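# Load four cartons onto cart, park it in yellow bay

## Task

Move all four cartons from the desk onto the utility cart so none overhangs the edges of the cart's trays. Then bring the cart into the yellow taped bay with every one of its four wheels fully inside the tape and none touching it. Finally release everything and back away. The result only counts if it holds without the robot's help, and the robot must not tip over or be left leaning. Loose objects may occasionally get a short push from outside.

## Robot and tools

ROBOT. A Hello Robot Stretch 4 with one arm: an omni-wheel base, a lift sliding on a mast, a telescoping arm reaching forward, a three-joint wrist (yaw, pitch, roll) and a two-finger gripper. It stands about 1.6 m tall, and no part of the base rim is more than 0.23 m from the base origin.

FRAMES. Base frame: origin on the floor below the base centre, x ahead, y to the left, z up. hand_pose is reported in this frame and marks a point between the open fingertips; with all wrist joints at 0 its axes line up with the base frame. The printed hand position may be somewhat off. The odometry frame is where the base frame stood when the scene began. base_odometry comes from wheel turns only, so slipping shows up as motion. Its heading is in radians, positive to the left, from -3.142 to 3.142.

execute_actions. Argument "actions" is a list holding one action or nothing. An empty list just returns the state and images. An action contains "base", "joints" or both, plus optional "pace" and "contact_limits". The other kind of action is {"end_of_arm": "enable_torque"} on its own. The motions in one action begin together but may finish at different times.
- base: exactly one key, always an offset from where the base last measured itself in the latest reported state. translate_m drives straight, metres, forward positive, -2 to 2. strafe_m slides sideways without turning, metres, left positive, -2 to 2. rotate_rad turns in place, radians, counter-clockwise seen from above positive, -3.2 to 3.2.
- joints: absolute targets by name. lift_m 0 to 1.2 m. arm_m 0 to 0.55 m extension. wrist_yaw_rad -1.134 to 4.276 (0 points ahead, positive turns left, 3.14 folds back, above 3.4 the arm may obstruct). wrist_pitch_rad -1.117 to 4.259 (0 level, 1.57 points down). wrist_roll_rad -1.117 to 4.259 (0 keeps the fingers at equal height, positive rolls clockwise seen from behind). gripper_m -0.038 to 0.141, the fingertip gap in metres; negative values press the tips together. A target past its range is clipped and the result notes it. Any other bad value or unknown key rejects the call and nothing moves.
- pace: "slow", "default", "fast" or "max"; the base then reaches 0.1, 0.3, 0.4 or 0.6 m/s and 1, 2, 3 or 4 rad/s. With the lift above 0.2 these are reduced, down to 0.3 m/s and 1 rad/s at 1.2.
- contact_limits: only {"arm_m": value}, 0 (gentlest) to 0.75 (firmest); 0.5 if omitted. It sets how much force the arm motion may apply before halting.
Joints or base left out of an action may still be pushing toward an earlier target. To unfold the wrist at the start, send lift_m 0.4 together with wrist_yaw_rad 0.
"cameras" picks which images come back: head_camera (mast top, looking ahead and down; turn the base to aim it), head_left_camera and head_right_camera (fisheyes angled further down, showing base and arm), wrist_camera (along the fingers, tips near the bottom). Omitted, null or ["all"] gives all; [] gives none. The "pictures" line lists the images in order.

wait: {"seconds": 0 to 10}; commands nothing and returns the same state and images.
zoom_image: {"camera": name, "region": [x0, y0, x1, y1]} in pixels of that camera's latest full image, top-left origin, at most 504 by 504.
read_manual: returns only URDF licence texts; not useful for control.
finished_scene: {"scene": current scene number}; irreversible, and the result tells whether the task succeeded. Answering without any tool call ends the session.

RESULTS. base_status and joint_status describe how the last accepted action ended. "done": reached target (for the base, wheels turned the full amount even if slipping). "off_target": stopped short, may still push. "contact_stop_at_<key>": that part hit something; the target is dropped and the part goes slack, so a loaded lift can sink and the base can drift. "limit_stop_at_tilt": leaning over 6 degrees; lift, arm and wheels go slack and refuse commands until upright. "limit_stop_at_own_body": self-collision guard; moving away still works, and lift and arm may go slack. "torque_fault": a wrist or gripper motor overloaded and went limp; send enable_torque. A stop in one call cancels the later motion calls in the same reply. on_its_own lists what was not commanded; "held at" there is the held target, not the position. lidar_m: 12 distances in metres from the base origin, 30-degree sectors, first straight ahead then counter-clockwise (4th left, 7th behind, 10th right); "-" means nothing seen or closer than 0.25 m; it misses clear objects, thin legs and much behind the robot, but sees table tops. wrist_depth_mm: 7 by 7 grid of depths, 100 to 2000 mm, top-left first. turned_by_wheels versus turned_by_imu differing by over about 0.1 rad means a collision or slip; the heading error is roughly their difference. base_tilt is in degrees (forward and right positive) with a fixed offset up to about 1.5. motor_effort is percent of maximum, bracket is the peak; wheel positive means turning right; a held load shifts wrist pitch effort away from 0.

GRIPPING. Close to a gap smaller than the item; squeezing harder pulls it toward the wrist. The gap reading and "done" do not prove a grasp; look for a change in gripper effort. If tips stick on a surface, raise the lift.

AVOID. Turning or driving with over 1 kg held and arm_m above 0.2, especially at fast paces, can tip the robot, as can hard sustained pushes or pulls with the gripper high. Pressing the gripper into things faults the wrist; a level gripper carrying more than about 2 kg does too. Wrist tilted up with strong roll risks self-collision. Avoid dropping, slamming or shoving items hard, and confirm the cart and cartons stay put after you release them.

Each tool is called after ">>>" as name([rows], argument=value, ...), one row to a line, values as JSON.

## Session

>>> execute_actions(actions=[])

Scene clock: 0.00 s.
base_odometry: x=+0.000 y=+0.000 heading=+0.000 (m, m, rad; odometry frame)
turned_by_wheels: +0.000 (rad since the last result)
turned_by_imu: +0.000 (rad since the last result)
base_tilt: forward=-0.3 right=-0.1 (deg)
lidar_m: 0.70 0.70 1.74 1.60 1.65 1.96 1.03 1.03 2.39 1.74 1.34 0.80
base_status: not commanded
joint_positions: lift_m=+0.213 arm_m=-0.003 wrist_yaw_rad=+3.194 wrist_pitch_rad=-0.012 wrist_roll_rad=-0.011 gripper_m=+0.057
joint_status: not commanded
motor_effort: lift_m=+18 arm_m=+0 wrist_yaw_rad=+2 wrist_pitch_rad=-6 wrist_roll_rad=-1 gripper_m=-4 wheel_0=+0 wheel_1=+1 wheel_2=-1 (%)
hand_pose: x=-0.1244 y=+0.0723 z=+0.3948 quat_wxyz=(-0.026, +0.006, -0.005, +1.000) (m; base frame)
wrist_depth_mm: - - 136 - - - - / - - 137 - - - 1921 / - 112 138 - - - 1983 / 144 141 197 - - - - / 218 1366 1255 - - - 1921 / 219 1281 201 1366 194 1430 1366 / 217 891 991 107 1008 946 991
pictures: head_camera, head_left_camera, head_right_camera, wrist_camera
Images, in order (width x height): head_camera 420x560, head_left_camera 420x672, head_right_camera 420x672, wrist_camera 616x392.

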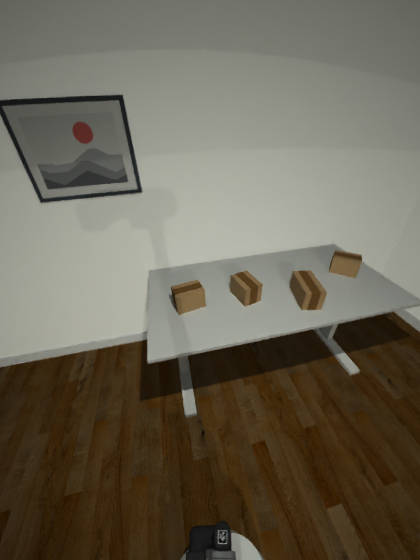

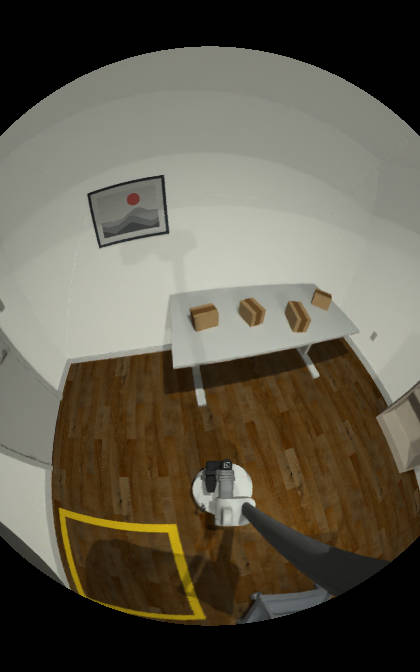

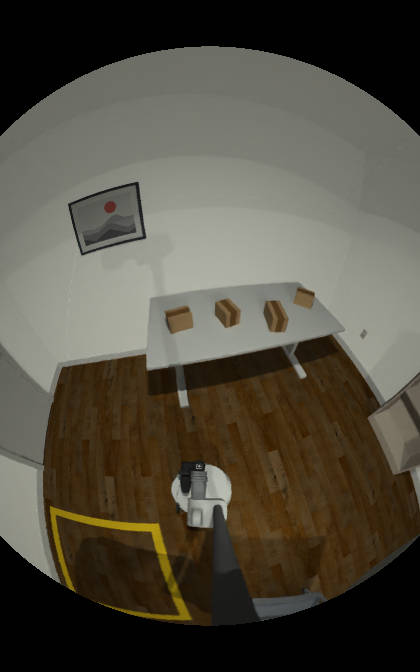

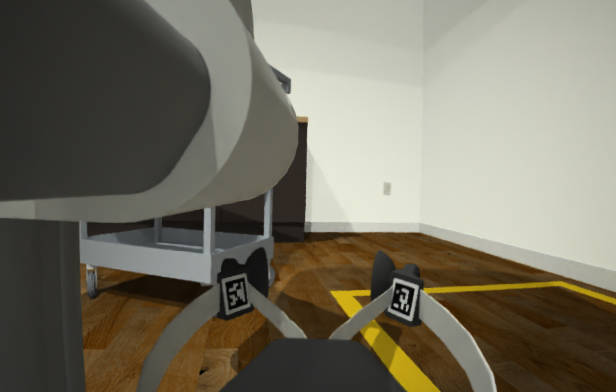

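>>> execute_actions([
  {"base":{"rotate_rad":3.14},"joints":{"lift_m":0.19}},
], cameras=["head_camera","head_left_camera"])

Scene clock: 7.77 s.
base_odometry: x=+0.000 y=+0.000 heading=+3.139 (m, m, rad; odometry frame)
turned_by_wheels: +3.139 (rad since the last result)
turned_by_imu: +3.230 (rad since the last result)
base_tilt: forward=-0.1 right=+0.0 (deg)
lidar_m: 1.01 1.08 2.35 1.78 1.31 0.80 0.71 0.71 1.79 1.60 1.64 1.99
base_status: done
joint_positions: lift_m=+0.190 arm_m=-0.003 wrist_yaw_rad=+3.194 wrist_pitch_rad=-0.012 wrist_roll_rad=-0.011 gripper_m=+0.057
joint_status: all done
motor_effort: lift_m=+15(18) arm_m=+0(1) wrist_yaw_rad=+2(2) wrist_pitch_rad=-6(5) wrist_roll_rad=-2(1) gripper_m=-5(3) wheel_0=-3(7) wheel_1=-2(9) wheel_2=-4(12) (%)
hand_pose: x=-0.1243 y=+0.0723 z=+0.3719 quat_wxyz=(-0.026, +0.006, -0.005, +1.000) (m; base frame)
wrist_depth_mm: - - 136 1537 1661 1661 1808 / - - 137 946 1025 1025 1042 / - 112 138 1661 1708 1863 1756 / 144 140 196 1618 1756 1708 1756 / 219 1576 1618 1708 1708 1756 1808 / 218 1229 201 1366 195 1281 1308 / 219 842 878 107 960 878 946
pictures: head_camera, head_left_camera
Images, in order (width x height): head_camera 420x560, head_left_camera 420x672.

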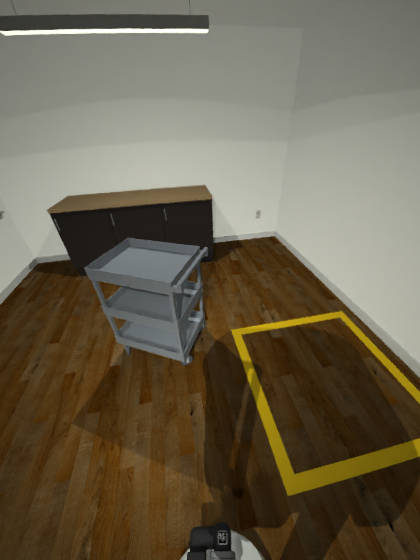

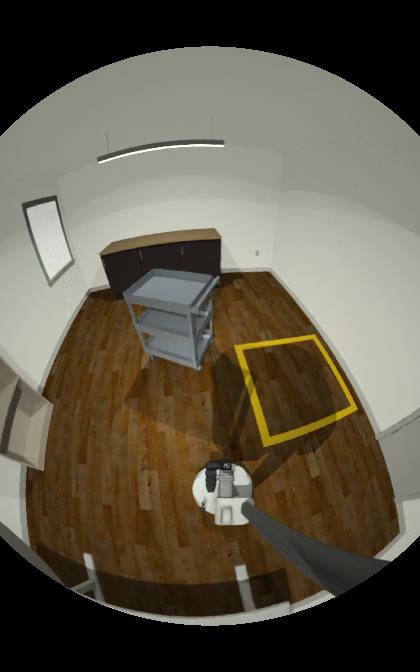

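>>> execute_actions([
  {"base":{"rotate_rad":-3.14},"joints":{"lift_m":0.95,"wrist_yaw_rad":0,"wrist_pitch_rad":1.57,"gripper_m":0.14}},
])

Scene clock: 16.30 s.
base_odometry: x=+0.000 y=+0.000 heading=+0.000 (m, m, rad; odometry frame)
turned_by_wheels: -3.139 (rad since the last result)
turned_by_imu: -3.226 (rad since the last result)
base_tilt: forward=-0.1 right=+0.1 (deg)
lidar_m: 0.69 0.69 1.72 1.62 1.63 1.96 1.01 1.06 2.39 1.75 1.36 0.80
base_status: done
joint_positions: lift_m=+0.222 arm_m=-0.003 wrist_yaw_rad=+2.607 wrist_pitch_rad=+0.581 wrist_roll_rad=-0.011 gripper_m=+0.140
joint_status: lift_m limit_stop_at_own_body (moved +0.032 of +0.760); wrist_yaw_rad limit_stop_at_own_body (moved -0.587 of -3.194); wrist_pitch_rad limit_stop_at_own_body (moved +0.592 of +1.582); the others done
on_its_own: wrist_yaw_rad is held at +2.607, not at your +0.000, since a limit_stop_at_own_body; wrist_pitch_rad is held at +0.579, not at your +1.570, since a limit_stop_at_own_body; lift_m is slack since a limit_stop_at_own_body (your +0.950 is given up); arm_m is slack since a limit_stop_at_own_body
motor_effort: lift_m=+17(23) arm_m=+0(0) wrist_yaw_rad=+2(6) wrist_pitch_rad=-4(5) wrist_roll_rad=-2(1) gripper_m=+0(4) wheel_0=+3(8) wheel_1=+3(12) wheel_2=+3(9) (%)
hand_pose: x=+0.0054 y=+0.1982 z=+0.2423 quat_wxyz=(+0.252, -0.277, +0.071, +0.924) (m; base frame)
wrist_depth_mm: 1808 1756 1756 1708 1661 1537 1336 / 1229 1229 1160 1160 1205 1229 1229 / 904 904 891 891 904 904 904 / 723 715 707 715 707 715 707 / 281 286 286 597 591 591 580 / 240 234 229 245 477 213 492 / 213 210 216 107 452 436 442
pictures: head_camera, head_left_camera, head_right_camera, wrist_camera
Images, in order (width x height): head_camera 420x560, head_left_camera 420x672, head_right_camera 420x672, wrist_camera 616x392.

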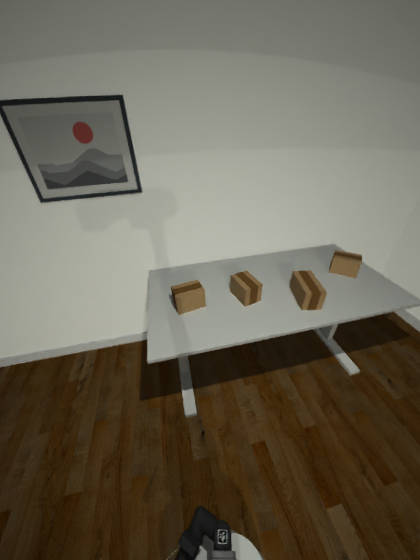

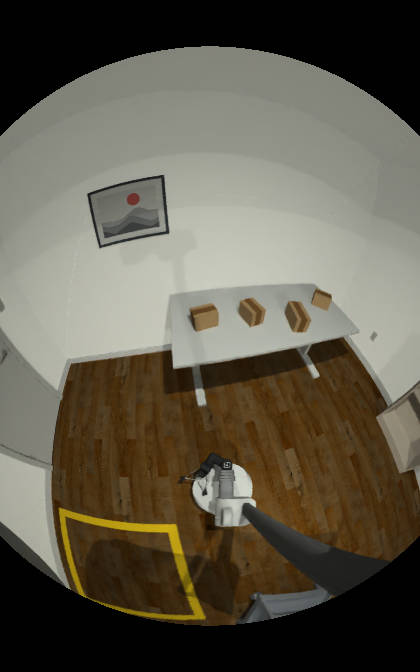

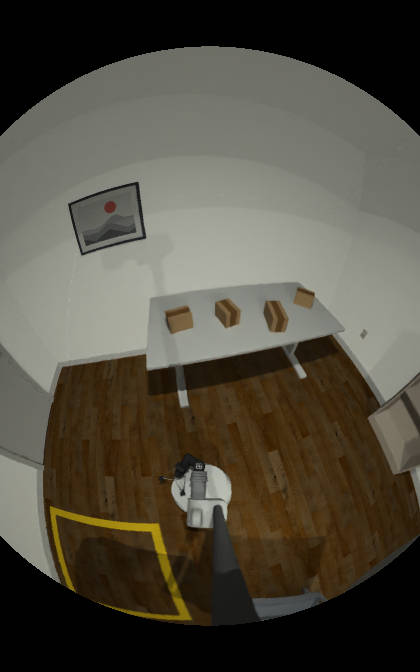

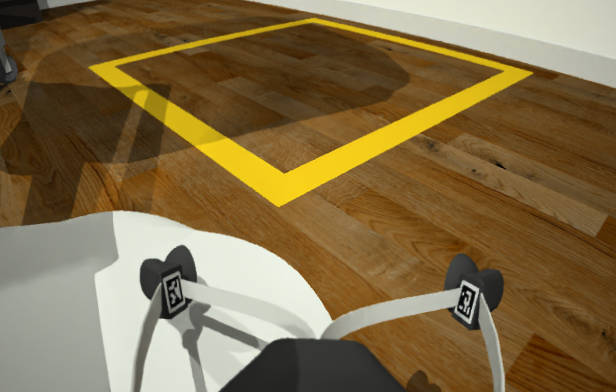

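>>> execute_actions([
  {"joints":{"lift_m":0.95,"wrist_pitch_rad":0}},
], cameras=[])

>>> execute_actions([
  {"joints":{"wrist_yaw_rad":0,"wrist_pitch_rad":0.9,"arm_m":0.2}},
])

Scene clock: 23.83 s.
base_odometry: x=+0.000 y=+0.000 heading=+0.000 (m, m, rad; odometry frame)
turned_by_wheels: +0.000 (rad since the last result)
turned_by_imu: +0.002 (rad since the last result)
base_tilt: forward=-0.2 right=+0.1 (deg)
lidar_m: 0.69 0.70 1.74 1.62 1.64 1.95 1.02 1.06 2.38 1.73 1.34 0.79
base_status: not commanded
joint_positions: lift_m=+0.950 arm_m=-0.003 wrist_yaw_rad=+2.607 wrist_pitch_rad=+0.002 wrist_roll_rad=-0.011 gripper_m=+0.140
joint_status: all done
on_its_own: wrist_yaw_rad is held at +2.607, not at your +0.000, since a limit_stop_at_own_body; arm_m is slack since a limit_stop_at_own_body
motor_effort: lift_m=+22(25) arm_m=+0(0) wrist_yaw_rad=+2(2) wrist_pitch_rad=-7(10) wrist_roll_rad=-2(1) gripper_m=-2(0) wheel_0=+4(4) wheel_1=+3(3) wheel_2=+3(3) (%)
hand_pose: x=-0.0353 y=+0.2223 z=+1.1272 quat_wxyz=(+0.264, -0.003, -0.005, +0.964) (m; base frame)
wrist_depth_mm: - - - - 1863 1618 1397 / - - - - 1863 1618 1366 / - - - - 1983 1576 1366 / - - - - 1921 1576 1366 / - - - - 1921 1576 1336 / - - - - 1863 213 1397 / - - - 107 1808 1576 1397
pictures: none
No camera images: the call's "cameras" was empty. Leave "cameras" out to get every camera's image.

Scene clock: 25.93 s.
base_odometry: x=+0.000 y=+0.000 heading=+0.000 (m, m, rad; odometry frame)
turned_by_wheels: +0.000 (rad since the last result)
turned_by_imu: +0.001 (rad since the last result)
base_tilt: forward=-0.1 right=+0.1 (deg)
lidar_m: 0.72 0.73 1.75 1.61 1.64 1.96 1.02 1.04 2.40 1.74 1.34 0.80
base_status: not commanded
joint_positions: lift_m=+0.950 arm_m=+0.199 wrist_yaw_rad=+0.000 wrist_pitch_rad=+0.901 wrist_roll_rad=-0.011 gripper_m=+0.140
joint_status: all done
motor_effort: lift_m=+21(22) arm_m=+5(5) wrist_yaw_rad=+1(5) wrist_pitch_rad=-3(7) wrist_roll_rad=-1(2) gripper_m=+0(1) wheel_0=+4(3) wheel_1=+3(3) wheel_2=+3(3) (%)
hand_pose: x=+0.5491 y=-0.0874 z=+0.9017 quat_wxyz=(+0.900, -0.005, +0.436, +0.003) (m; base frame)
wrist_depth_mm: 991 569 615 676 621 683 591 / 654 609 615 609 609 615 591 / 549 544 539 544 535 544 559 / 496 488 500 1336 1366 1397 1366 / 1255 1229 1255 1281 1229 1205 1229 / 1182 1118 1098 1160 1078 213 1118 / 1078 1042 1078 107 1060 1042 1042
pictures: head_camera, head_left_camera, head_right_camera, wrist_camera
Images, in order (width x height): head_camera 420x560, head_left_camera 420x672, head_right_camera 420x672, wrist_camera 616x392.

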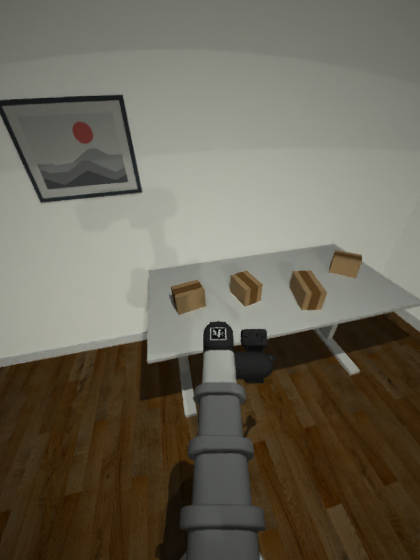

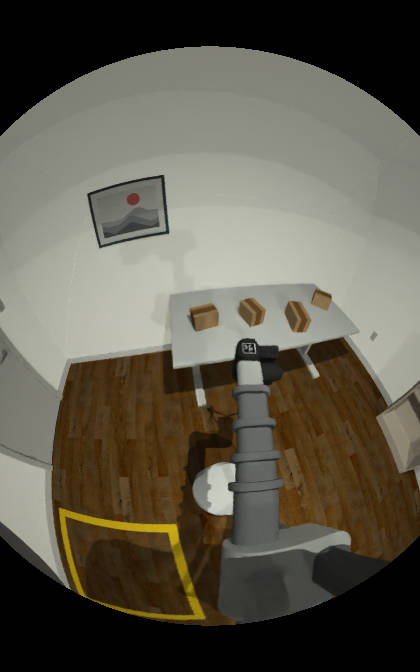

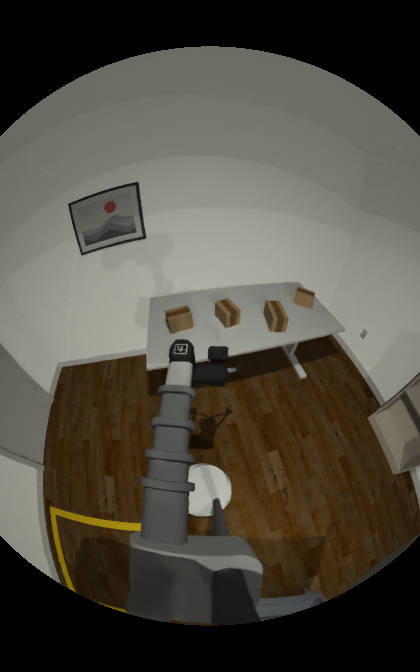

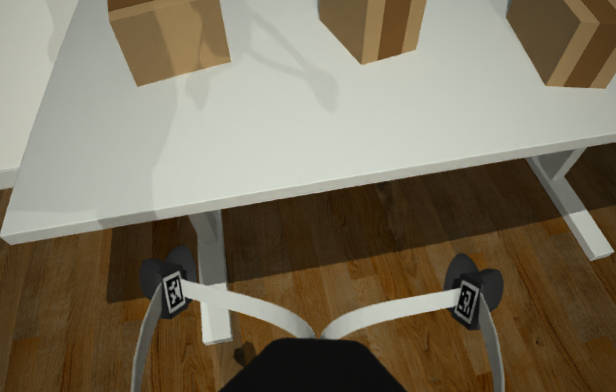

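>>> execute_actions([
  {"base":{"translate_m":0.3},"joints":{"lift_m":1.15,"wrist_pitch_rad":1.57}},
], cameras=[])

>>> execute_actions([
  {"base":{"strafe_m":0.2},"joints":{"arm_m":0.4}},
], cameras=["head_camera","wrist_camera"])

Scene clock: 43.67 s.
base_odometry: x=+0.300 y=+0.000 heading=+0.000 (m, m, rad; odometry frame)
turned_by_wheels: +0.000 (rad since the last result)
turned_by_imu: +0.001 (rad since the last result)
base_tilt: forward=-0.2 right=+0.1 (deg)
lidar_m: 0.40 0.40 1.40 1.72 1.70 2.04 1.38 1.41 1.96 1.72 0.80 0.49
base_status: done
joint_positions: lift_m=+1.150 arm_m=+0.199 wrist_yaw_rad=+0.000 wrist_pitch_rad=+1.570 wrist_roll_rad=-0.011 gripper_m=+0.140
joint_status: all done
motor_effort: lift_m=+21(21) arm_m=+5(5) wrist_yaw_rad=+1(1) wrist_pitch_rad=+1(2) wrist_roll_rad=-1(2) gripper_m=-2(1) wheel_0=+3(9) wheel_1=+3(12) wheel_2=-3(13) (%)
hand_pose: x=+0.3703 y=-0.0874 z=+1.0394 quat_wxyz=(+0.707, -0.004, +0.707, +0.004) (m; base frame)
wrist_depth_mm: 549 549 544 539 535 530 525 / 559 559 544 544 535 530 525 / 564 559 554 544 539 1255 1255 / 1336 564 1308 1308 1281 1255 1255 / 1336 1308 1336 1281 1281 1281 1281 / 1366 1336 1098 1098 1281 1281 1308 / 1397 1366 1336 107 1308 1308 1308
pictures: none
No camera images: the call's "cameras" was empty. Leave "cameras" out to get every camera's image.

Scene clock: 45.60 s.
base_odometry: x=+0.300 y=+0.200 heading=+0.000 (m, m, rad; odometry frame)
turned_by_wheels: +0.000 (rad since the last result)
turned_by_imu: +0.001 (rad since the last result)
base_tilt: forward=-0.1 right=+0.1 (deg)
lidar_m: 0.38 0.37 1.33 1.51 1.51 1.81 1.56 1.39 2.17 1.91 0.70 0.42
base_status: done
joint_positions: lift_m=+1.150 arm_m=+0.399 wrist_yaw_rad=+0.000 wrist_pitch_rad=+1.570 wrist_roll_rad=-0.011 gripper_m=+0.140
joint_status: all done
motor_effort: lift_m=+21(21) arm_m=+5(5) wrist_yaw_rad=+2(2) wrist_pitch_rad=+1(1) wrist_roll_rad=-1(1) gripper_m=-1(1) wheel_0=+0(10) wheel_1=+0(14) wheel_2=+0(2) (%)
hand_pose: x=+0.5703 y=-0.0874 z=+1.0394 quat_wxyz=(+0.707, -0.004, +0.707, +0.004) (m; base frame)
wrist_depth_mm: 1025 539 549 424 535 480 413 / 1281 549 430 424 535 530 413 / 1336 1308 544 530 535 535 530 / 1336 1281 554 554 549 544 535 / 1336 1308 559 554 554 554 539 / 1366 1336 559 564 554 549 1281 / 1397 1336 1138 107 1336 1281 1255
pictures: head_camera, wrist_camera
Images, in order (width x height): head_camera 420x560, wrist_camera 616x392.

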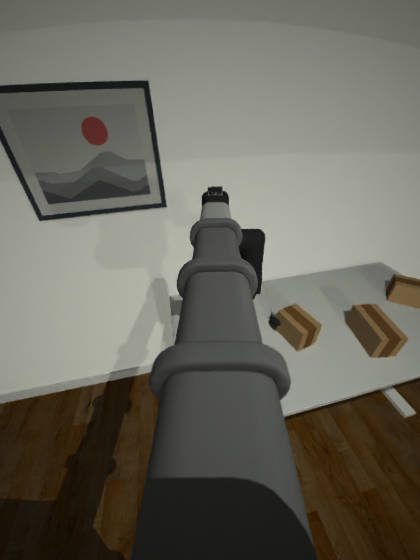

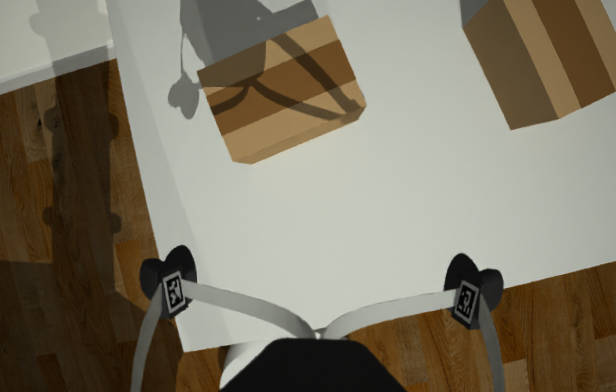

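>>> execute_actions([
  {"base":{"translate_m":0.1},"joints":{"arm_m":0.46,"wrist_roll_rad":1.24}},
], cameras=["wrist_camera","head_right_camera"])

Scene clock: 59.77 s.
base_odometry: x=+0.400 y=+0.200 heading=+0.001 (m, m, rad; odometry frame)
turned_by_wheels: +0.000 (rad since the last result)
turned_by_imu: +0.002 (rad since the last result)
base_tilt: forward=-0.2 right=-0.1 (deg)
lidar_m: 0.26 0.28 1.22 1.54 1.54 1.85 1.59 1.46 2.14 1.91 0.53 0.32
base_status: done
joint_positions: lift_m=+1.150 arm_m=+0.459 wrist_yaw_rad=+0.000 wrist_pitch_rad=+1.570 wrist_roll_rad=+1.240 gripper_m=+0.140
joint_status: all done
motor_effort: lift_m=+21(21) arm_m=+5(7) wrist_yaw_rad=+1(1) wrist_pitch_rad=+1(1) wrist_roll_rad=+0(4) gripper_m=-1(0) wheel_0=+3(7) wheel_1=+2(9) wheel_2=+0(12) (%)
hand_pose: x=+0.6303 y=-0.0874 z=+1.0394 quat_wxyz=(+0.576, +0.411, +0.575, -0.411) (m; base frame)
wrist_depth_mm: 549 544 544 449 480 530 891 / 554 549 549 544 539 535 1255 / 559 554 549 549 544 539 1255 / 559 554 544 544 544 549 1255 / 559 559 554 436 549 544 1281 / 564 564 559 433 554 549 1060 / 580 559 564 107 554 559 1281
pictures: head_right_camera, wrist_camera
Images, in order (width x height): head_right_camera 420x672, wrist_camera 616x392.

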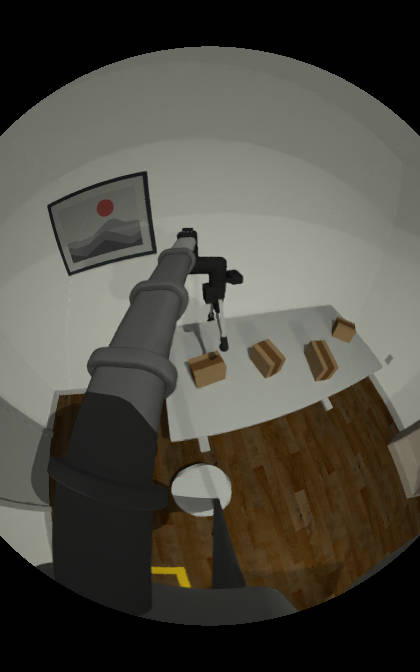

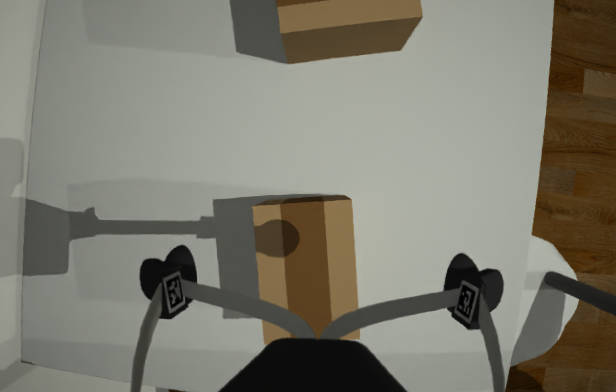

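>>> execute_actions([
  {"joints":{"lift_m":0.90}},
], cameras=["wrist_camera","head_right_camera"])

Scene clock: 67.17 s.
base_odometry: x=+0.400 y=+0.200 heading=+0.001 (m, m, rad; odometry frame)
turned_by_wheels: +0.000 (rad since the last result)
turned_by_imu: +0.002 (rad since the last result)
base_tilt: forward=-0.1 right=+0.1 (deg)
lidar_m: 0.26 0.28 1.22 1.49 1.52 1.85 1.61 1.48 2.14 1.90 0.52 0.30
base_status: not commanded
joint_positions: lift_m=+0.901 arm_m=+0.459 wrist_yaw_rad=+0.001 wrist_pitch_rad=+1.567 wrist_roll_rad=+1.240 gripper_m=+0.140
joint_status: all done
motor_effort: lift_m=+10(19) arm_m=+5(4) wrist_yaw_rad=+0(1) wrist_pitch_rad=+9(10) wrist_roll_rad=+0(0) gripper_m=-1(1) wheel_0=+3(2) wheel_1=+2(2) wheel_2=+2(2) (%)
hand_pose: x=+0.6313 y=-0.0874 z=+0.7904 quat_wxyz=(+0.577, +0.411, +0.575, -0.410) (m; base frame)
wrist_depth_mm: 300 298 298 297 293 293 290 / 304 300 300 297 294 291 290 / 307 303 300 298 296 294 294 / 307 304 303 300 298 298 294 / 310 306 184 182 182 297 297 / 314 309 185 183 183 298 300 / 314 312 187 107 184 300 301
pictures: head_right_camera, wrist_camera
Images, in order (width x height): head_right_camera 420x672, wrist_camera 616x392.

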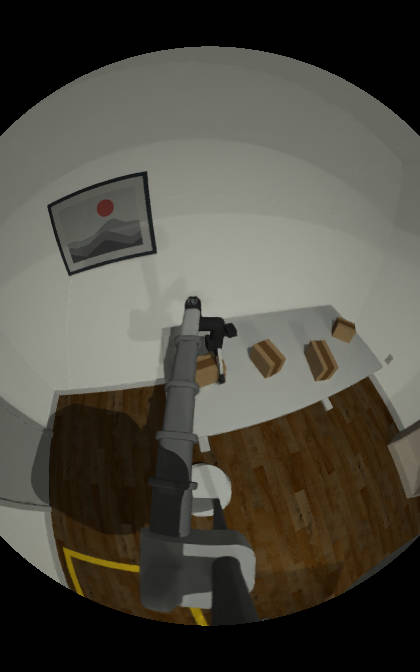

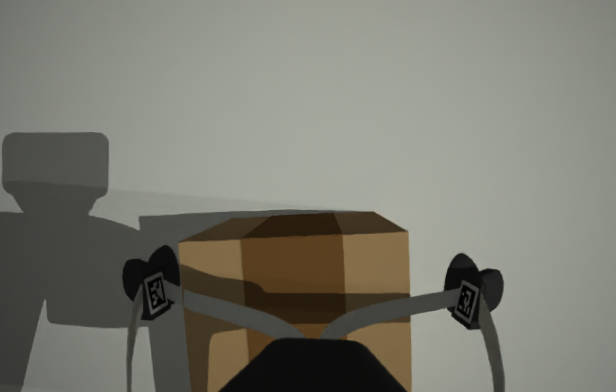

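>>> execute_actions([
  {"joints":{"gripper_m":0.03}},
], cameras=["wrist_camera"])

>>> execute_actions([
  {"joints":{"lift_m":1.1,"arm_m":0.1}},
])

Scene clock: 73.63 s.
base_odometry: x=+0.400 y=+0.200 heading=+0.001 (m, m, rad; odometry frame)
turned_by_wheels: +0.000 (rad since the last result)
turned_by_imu: +0.002 (rad since the last result)
base_tilt: forward=-0.2 right=+0.1 (deg)
lidar_m: 0.27 0.28 1.22 1.51 1.51 1.86 1.61 1.48 2.15 1.91 0.53 0.31
base_status: not commanded
joint_positions: lift_m=+0.900 arm_m=+0.459 wrist_yaw_rad=+0.000 wrist_pitch_rad=+1.570 wrist_roll_rad=+1.240 gripper_m=+0.031
joint_status: all done
motor_effort: lift_m=+15(15) arm_m=+4(5) wrist_yaw_rad=+0(3) wrist_pitch_rad=+1(17) wrist_roll_rad=-1(0) gripper_m=-31(32) wheel_0=+3(3) wheel_1=+2(2) wheel_2=+2(2) (%)
hand_pose: x=+0.6306 y=-0.0874 z=+0.7899 quat_wxyz=(+0.576, +0.411, +0.575, -0.411) (m; base frame)
wrist_depth_mm: 296 293 291 290 290 289 286 / 296 294 293 294 293 289 289 / 297 298 297 293 293 293 290 / 298 298 297 297 296 291 293 / 301 301 185 166 166 297 296 / 304 177 168 166 166 174 297 / 307 304 171 107 167 298 -
pictures: wrist_camera
Images, in order (width x height): wrist_camera 616x392.

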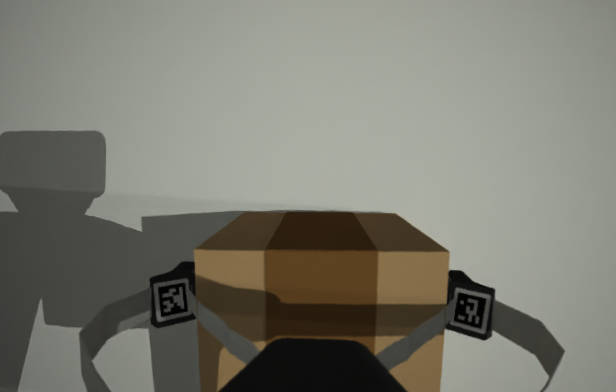

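Scene clock: 75.80 s.
base_odometry: x=+0.400 y=+0.200 heading=+0.001 (m, m, rad; odometry frame)
turned_by_wheels: +0.000 (rad since the last result)
turned_by_imu: +0.001 (rad since the last result)
base_tilt: forward=-0.2 right=+0.1 (deg)
lidar_m: 0.25 0.28 1.22 1.51 1.51 1.83 1.61 1.48 2.12 1.90 0.52 0.25
base_status: not commanded
joint_positions: lift_m=+1.100 arm_m=+0.101 wrist_yaw_rad=+0.000 wrist_pitch_rad=+1.570 wrist_roll_rad=+1.240 gripper_m=+0.031
joint_status: all done
motor_effort: lift_m=+24(25) arm_m=-5(3) wrist_yaw_rad=+2(0) wrist_pitch_rad=+1(3) wrist_roll_rad=-2(1) gripper_m=-30(32) wheel_0=+3(3) wheel_1=+2(2) wheel_2=+2(2) (%)
hand_pose: x=+0.2721 y=-0.0874 z=+0.9892 quat_wxyz=(+0.576, +0.411, +0.575, -0.411) (m; base frame)
wrist_depth_mm: 496 496 492 492 1229 1229 1205 / 504 496 500 1229 1182 1229 1229 / 508 504 496 1229 1255 1229 1205 / 504 508 504 1281 1025 1182 1229 / 508 508 167 165 165 1008 1229 / 512 176 168 167 166 175 504 / 1160 1281 171 107 167 1229 1229
pictures: head_camera, head_left_camera, head_right_camera, wrist_camera
Images, in order (width x height): head_camera 420x560, head_left_camera 420x672, head_right_camera 420x672, wrist_camera 616x392.

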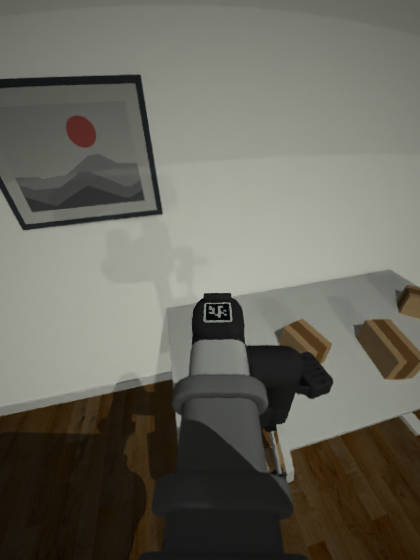

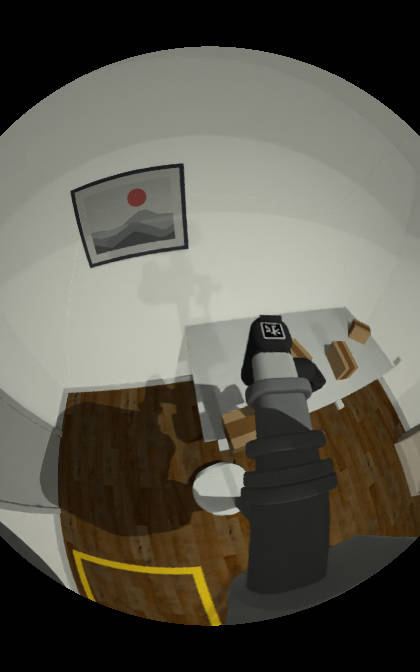

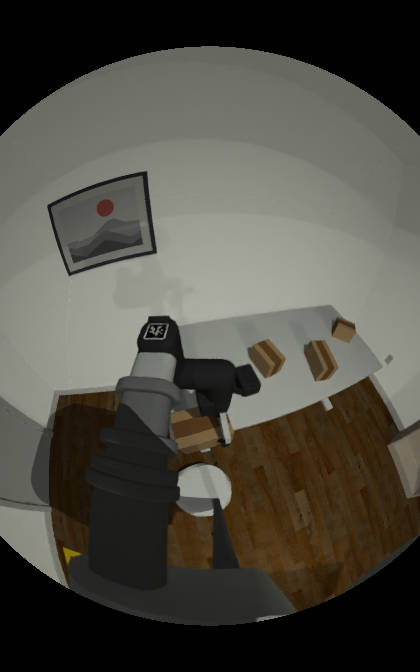

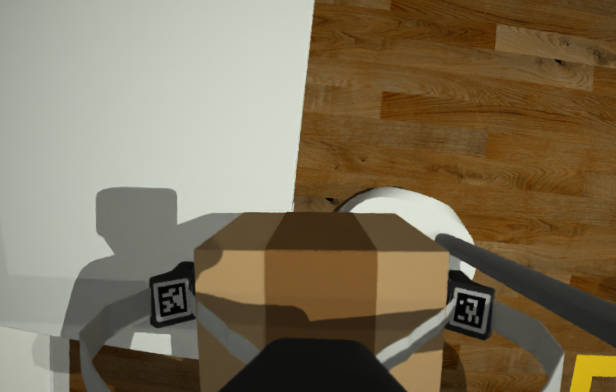

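>>> execute_actions([
  {"base":{"translate_m":-0.5}},
], cameras=[])

>>> execute_actions([
  {"base":{"rotate_rad":-2.85}},
], cameras=["head_camera","head_right_camera"])

Scene clock: 87.23 s.
base_odometry: x=-0.100 y=+0.200 heading=+0.000 (m, m, rad; odometry frame)
turned_by_wheels: +0.000 (rad since the last result)
turned_by_imu: +0.002 (rad since the last result)
base_tilt: forward=-0.2 right=+0.0 (deg)
lidar_m: 0.25 1.50 1.61 1.40 1.42 1.69 1.36 1.00 2.63 1.96 1.45 0.86
base_status: done
joint_positions: lift_m=+1.100 arm_m=+0.101 wrist_yaw_rad=+0.000 wrist_pitch_rad=+1.569 wrist_roll_rad=+1.240 gripper_m=+0.031
joint_status: not commanded
motor_effort: lift_m=+23(24) arm_m=-5(5) wrist_yaw_rad=+1(2) wrist_pitch_rad=+2(3) wrist_roll_rad=-1(2) gripper_m=-29(32) wheel_0=-2(7) wheel_1=-2(12) wheel_2=+0(13) (%)
hand_pose: x=+0.2721 y=-0.0874 z=+0.9892 quat_wxyz=(+0.576, +0.411, +0.575, -0.411) (m; base frame)
wrist_depth_mm: 1255 1205 1205 1205 1205 1205 1182 / 1205 1255 1205 1229 1205 1205 1229 / 1205 1281 1255 1182 1229 1205 1205 / 1255 1281 1255 1229 1025 1205 1205 / 1255 1255 167 165 165 1025 1229 / 1281 177 168 167 166 174 508 / 1336 1255 171 107 167 1205 1229
pictures: none
No camera images: the call's "cameras" was empty. Leave "cameras" out to get every camera's image.

Scene clock: 90.70 s.
base_odometry: x=-0.100 y=+0.200 heading=-2.849 (m, m, rad; odometry frame)
turned_by_wheels: -2.849 (rad since the last result)
turned_by_imu: -2.929 (rad since the last result)
base_tilt: forward=+0.0 right=+0.2 (deg)
lidar_m: 0.25 1.08 2.09 1.97 1.12 0.79 0.78 1.60 1.43 1.40 1.48 2.07
base_status: done
joint_positions: lift_m=+1.100 arm_m=+0.101 wrist_yaw_rad=+0.000 wrist_pitch_rad=+1.569 wrist_roll_rad=+1.240 gripper_m=+0.031
joint_status: not commanded
motor_effort: lift_m=+22(23) arm_m=-5(4) wrist_yaw_rad=+1(1) wrist_pitch_rad=+2(3) wrist_roll_rad=-1(2) gripper_m=-31(32) wheel_0=+3(9) wheel_1=+3(7) wheel_2=+3(9) (%)
hand_pose: x=+0.2722 y=-0.0874 z=+0.9894 quat_wxyz=(+0.576, +0.411, +0.575, -0.411) (m; base frame)
wrist_depth_mm: 1229 1255 1205 1255 1229 1182 1205 / 1255 1229 1205 1229 1205 1205 1205 / 1255 1255 1205 1205 1205 1229 1255 / 1255 1229 1255 1255 991 1205 1205 / 1281 1255 167 165 164 1025 1229 / 1281 177 167 166 166 174 508 / 1281 1255 171 107 168 1281 1229
pictures: head_camera, head_right_camera
Images, in order (width x height): head_camera 420x560, head_right_camera 420x672.

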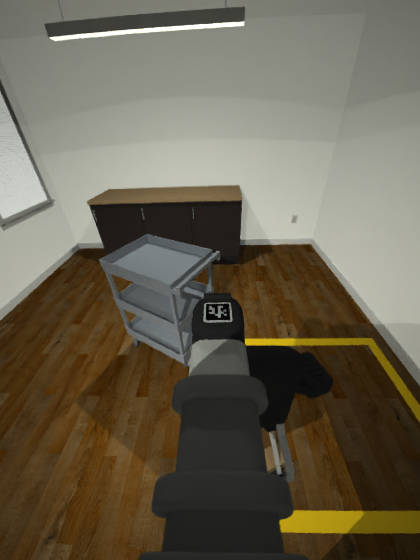

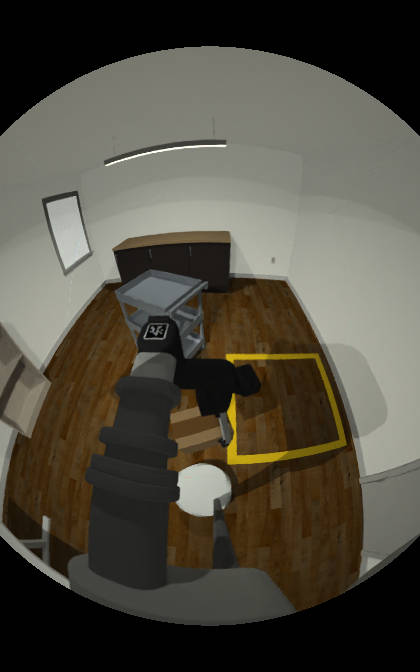

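>>> execute_actions([
  {"base":{"rotate_rad":0.3}},
], cameras=[])

>>> execute_actions([
  {"base":{"translate_m":0.6}},
], cameras=["head_camera","head_right_camera","head_left_camera"])

Scene clock: 106.53 s.
base_odometry: x=-0.100 y=+0.200 heading=-2.550 (m, m, rad; odometry frame)
turned_by_wheels: +0.299 (rad since the last result)
turned_by_imu: +0.309 (rad since the last result)
base_tilt: forward=-0.1 right=+0.0 (deg)
lidar_m: 0.25 2.61 1.98 1.40 0.87 0.77 1.57 1.57 1.40 1.42 1.69 1.26
base_status: done
joint_positions: lift_m=+1.100 arm_m=+0.101 wrist_yaw_rad=+0.000 wrist_pitch_rad=+1.569 wrist_roll_rad=+1.240 gripper_m=+0.031
joint_status: not commanded
motor_effort: lift_m=+22(22) arm_m=-5(5) wrist_yaw_rad=+1(1) wrist_pitch_rad=+2(2) wrist_roll_rad=-1(2) gripper_m=-32(32) wheel_0=-4(6) wheel_1=-3(4) wheel_2=-5(9) (%)
hand_pose: x=+0.2722 y=-0.0874 z=+0.9894 quat_wxyz=(+0.576, +0.411, +0.575, -0.411) (m; base frame)
wrist_depth_mm: 1229 1205 1182 1205 1255 1182 1182 / 1229 1229 1205 1205 1205 1205 1182 / 1281 1229 1229 1255 1205 1229 1205 / 1255 1255 1255 1255 1025 1255 1229 / 1255 1308 184 165 165 1008 1205 / 1255 176 168 167 166 175 512 / 1308 1281 171 107 167 1281 1229
pictures: none
No camera images: the call's "cameras" was empty. Leave "cameras" out to get every camera's image.

Scene clock: 110.00 s.
base_odometry: x=-0.598 y=-0.135 heading=-2.550 (m, m, rad; odometry frame)
turned_by_wheels: +0.000 (rad since the last result)
turned_by_imu: +0.000 (rad since the last result)
base_tilt: forward=-0.2 right=-0.1 (deg)
lidar_m: 0.25 0.75 1.80 1.82 1.51 1.36 1.36 1.79 1.59 1.61 1.93 0.41
base_status: done
joint_positions: lift_m=+1.100 arm_m=+0.101 wrist_yaw_rad=+0.000 wrist_pitch_rad=+1.569 wrist_roll_rad=+1.240 gripper_m=+0.031
joint_status: not commanded
motor_effort: lift_m=+22(22) arm_m=-5(4) wrist_yaw_rad=+2(1) wrist_pitch_rad=+2(2) wrist_roll_rad=-2(1) gripper_m=-34(29) wheel_0=+2(7) wheel_1=+3(10) wheel_2=-2(13) (%)
hand_pose: x=+0.2721 y=-0.0874 z=+0.9894 quat_wxyz=(+0.576, +0.411, +0.575, -0.411) (m; base frame)
wrist_depth_mm: 413 554 1229 1205 1205 1205 1182 / 421 382 1205 1229 1205 1205 1205 / 430 373 1078 1255 1229 1229 1205 / 433 404 1078 1255 1025 1255 1205 / 699 1229 185 165 164 1025 1229 / 1281 177 168 167 166 174 508 / 1281 1255 171 107 167 1255 1281
pictures: head_camera, head_left_camera, head_right_camera
Images, in order (width x height): head_camera 420x560, head_left_camera 420x672, head_right_camera 420x672.

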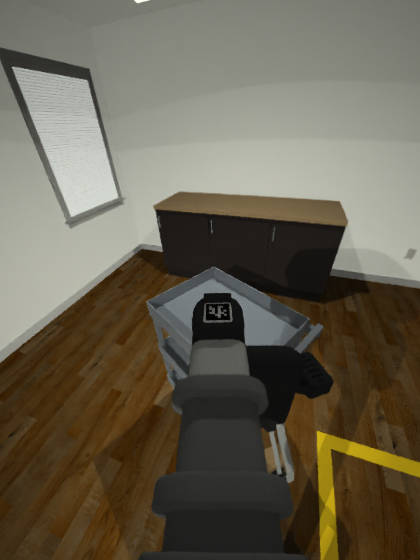

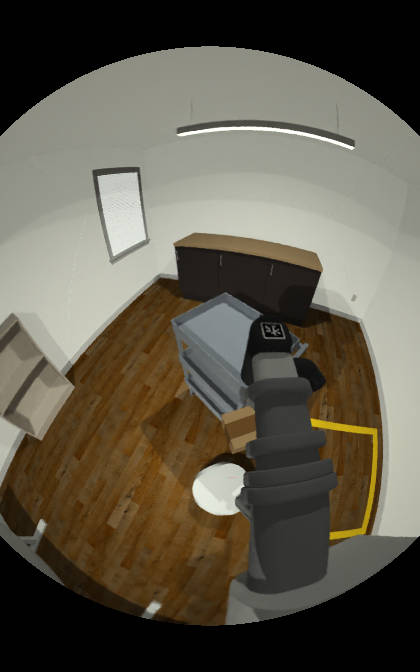

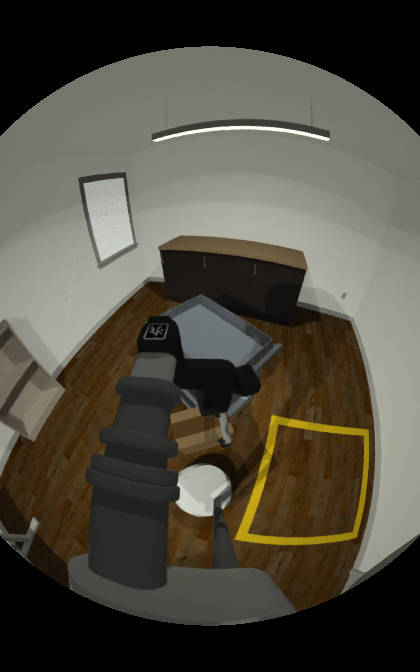

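>>> execute_actions([
  {"joints":{"arm_m":0.55}},
])

Scene clock: 116.13 s.
base_odometry: x=-0.598 y=-0.135 heading=-2.550 (m, m, rad; odometry frame)
turned_by_wheels: +0.000 (rad since the last result)
turned_by_imu: +0.002 (rad since the last result)
base_tilt: forward=-0.3 right=-0.1 (deg)
lidar_m: 0.41 0.76 1.80 1.82 1.52 1.33 1.38 1.78 1.60 1.62 1.93 0.40
base_status: not commanded
joint_positions: lift_m=+1.100 arm_m=+0.546 wrist_yaw_rad=+0.000 wrist_pitch_rad=+1.569 wrist_roll_rad=+1.240 gripper_m=+0.031
joint_status: all done
joint sent to its limit — the command would take arm_m past its upper limit, so that joint was sent only as far as its limit.
motor_effort: lift_m=+22(22) arm_m=+5(4) wrist_yaw_rad=+1(1) wrist_pitch_rad=+3(3) wrist_roll_rad=-1(1) gripper_m=-31(32) wheel_0=+2(2) wheel_1=+3(3) wheel_2=-2(2) (%)
hand_pose: x=+0.7178 y=-0.0874 z=+0.9894 quat_wxyz=(+0.576, +0.411, +0.575, -0.410) (m; base frame)
wrist_depth_mm: 1205 384 418 413 410 359 1205 / 394 421 421 418 413 355 1205 / 427 418 424 418 415 392 1205 / 433 427 427 421 424 421 355 / 436 430 167 165 165 421 370 / 433 177 168 167 166 174 377 / 439 436 170 107 168 399 1008
pictures: head_camera, head_left_camera, head_right_camera, wrist_camera
Images, in order (width x height): head_camera 420x560, head_left_camera 420x672, head_right_camera 420x672, wrist_camera 616x392.

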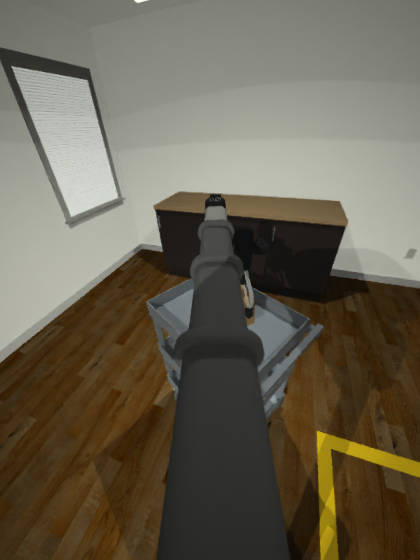

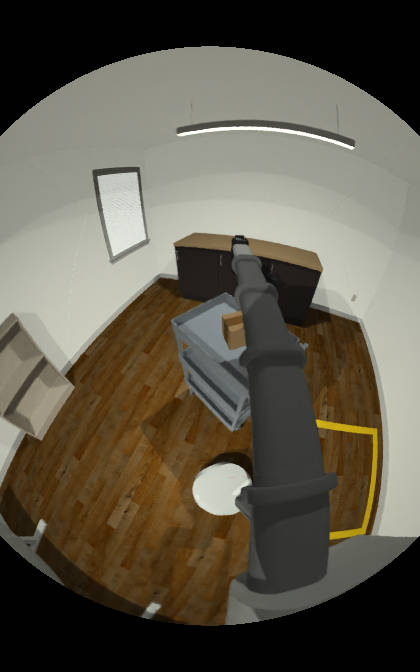

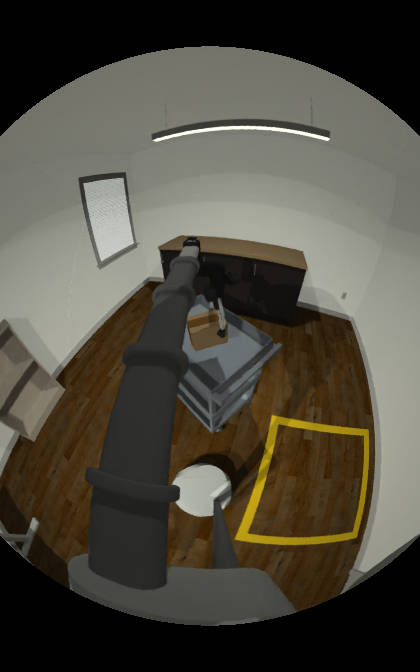

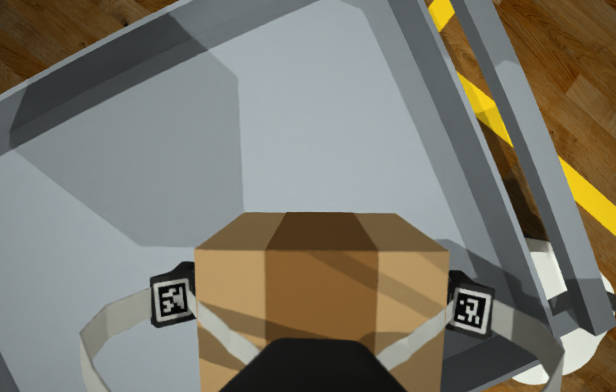

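>>> execute_actions([
  {"joints":{"wrist_roll_rad":2.32}},
], cameras=["head_right_camera","wrist_camera"])

Scene clock: 128.13 s.
base_odometry: x=-0.598 y=-0.135 heading=-2.550 (m, m, rad; odometry frame)
turned_by_wheels: +0.000 (rad since the last result)
turned_by_imu: +0.001 (rad since the last result)
base_tilt: forward=-0.1 right=+0.1 (deg)
lidar_m: 0.42 0.75 1.79 1.82 1.51 1.36 1.34 1.78 1.60 1.62 1.93 0.42
base_status: not commanded
joint_positions: lift_m=+1.100 arm_m=+0.546 wrist_yaw_rad=+0.000 wrist_pitch_rad=+1.570 wrist_roll_rad=+2.320 gripper_m=+0.031
joint_status: all done
motor_effort: lift_m=+22(22) arm_m=+5(5) wrist_yaw_rad=+1(1) wrist_pitch_rad=-1(3) wrist_roll_rad=+0(5) gripper_m=-31(33) wheel_0=+2(2) wheel_1=+3(3) wheel_2=-2(2) (%)
hand_pose: x=+0.7175 y=-0.0874 z=+0.9894 quat_wxyz=(+0.283, +0.648, +0.282, -0.648) (m; base frame)
wrist_depth_mm: 1229 379 788 1205 1229 357 1008 / 1281 424 424 421 418 394 991 / 1205 427 427 424 424 415 1205 / 399 427 427 421 424 418 1205 / 402 427 167 165 165 407 1205 / 407 176 169 166 166 173 1229 / 384 430 171 107 167 424 1229
pictures: head_right_camera, wrist_camera
Images, in order (width x height): head_right_camera 420x672, wrist_camera 616x392.

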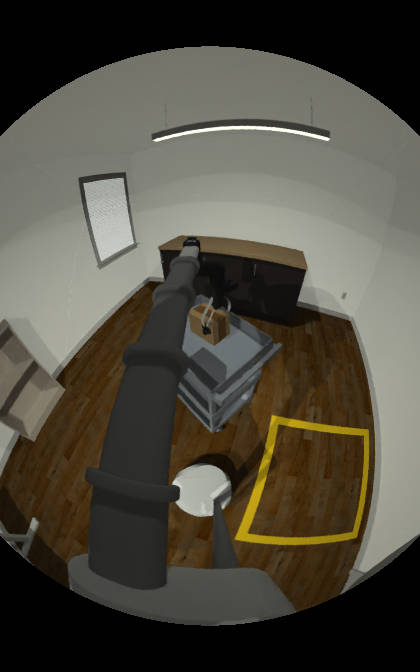

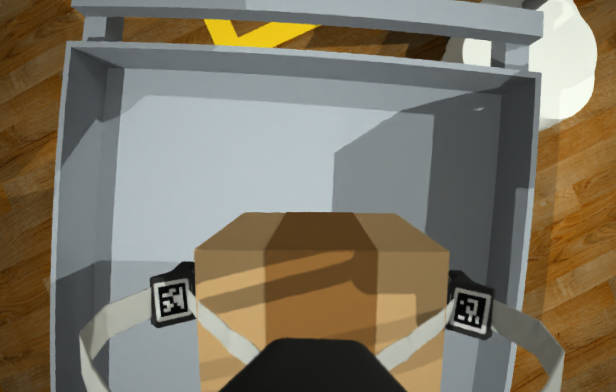

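>>> execute_actions([
  {"base":{"translate_m":0.075},"pace":"slow"},
], cameras=[])

>>> execute_actions([
  {"base":{"strafe_m":-0.07},"pace":"slow"},
], cameras=["head_right_camera","wrist_camera"])

Scene clock: 138.73 s.
base_odometry: x=-0.660 y=-0.177 heading=-2.549 (m, m, rad; odometry frame)
turned_by_wheels: +0.000 (rad since the last result)
turned_by_imu: +0.002 (rad since the last result)
base_tilt: forward=-0.1 right=+0.1 (deg)
lidar_m: 0.35 0.62 1.79 1.79 1.61 1.42 1.43 1.81 1.63 1.64 1.97 0.32
base_status: done
joint_positions: lift_m=+1.100 arm_m=+0.546 wrist_yaw_rad=+0.000 wrist_pitch_rad=+1.570 wrist_roll_rad=+2.320 gripper_m=+0.031
joint_status: not commanded
motor_effort: lift_m=+22(22) arm_m=+5(5) wrist_yaw_rad=+1(1) wrist_pitch_rad=-1(2) wrist_roll_rad=+0(0) gripper_m=-31(32) wheel_0=+3(7) wheel_1=+4(9) wheel_2=-5(8) (%)
hand_pose: x=+0.7174 y=-0.0874 z=+0.9894 quat_wxyz=(+0.283, +0.648, +0.282, -0.648) (m; base frame)
wrist_depth_mm: 1229 415 421 415 410 387 373 / 1205 424 424 424 421 418 397 / 1255 427 424 424 421 421 394 / 1255 430 427 424 424 415 402 / 1255 430 167 165 165 421 397 / 1281 177 168 166 166 174 382 / 1255 430 171 107 167 421 389
pictures: none
No camera images: the call's "cameras" was empty. Leave "cameras" out to get every camera's image.

Scene clock: 140.57 s.
base_odometry: x=-0.699 y=-0.119 heading=-2.550 (m, m, rad; odometry frame)
turned_by_wheels: +0.000 (rad since the last result)
turned_by_imu: +0.001 (rad since the last result)
base_tilt: forward=+0.0 right=+0.1 (deg)
lidar_m: 0.33 0.54 1.84 1.87 1.63 1.44 2.23 1.75 1.55 1.55 1.89 0.40
base_status: done
joint_positions: lift_m=+1.100 arm_m=+0.546 wrist_yaw_rad=+0.000 wrist_pitch_rad=+1.570 wrist_roll_rad=+2.320 gripper_m=+0.031
joint_status: not commanded
motor_effort: lift_m=+22(22) arm_m=+5(5) wrist_yaw_rad=+1(1) wrist_pitch_rad=-1(1) wrist_roll_rad=+0(1) gripper_m=-33(30) wheel_0=+4(6) wheel_1=-4(8) wheel_2=+0(3) (%)
hand_pose: x=+0.7174 y=-0.0874 z=+0.9894 quat_wxyz=(+0.283, +0.648, +0.282, -0.648) (m; base frame)
wrist_depth_mm: 1255 1205 379 1205 1160 691 355 / 1229 1255 421 418 415 410 410 / 1255 1255 421 421 418 418 413 / 1229 1229 427 430 424 415 415 / 1281 1255 184 165 164 421 418 / 1281 177 168 167 166 174 421 / 1281 1255 171 107 167 421 404
pictures: head_right_camera, wrist_camera
Images, in order (width x height): head_right_camera 420x672, wrist_camera 616x392.

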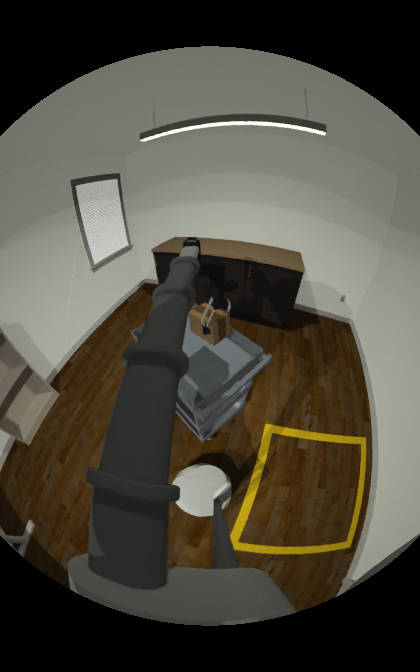

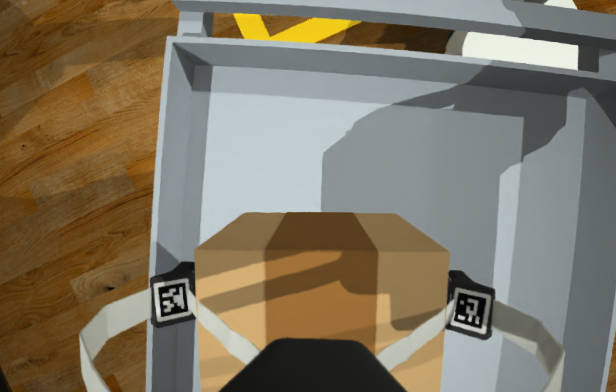

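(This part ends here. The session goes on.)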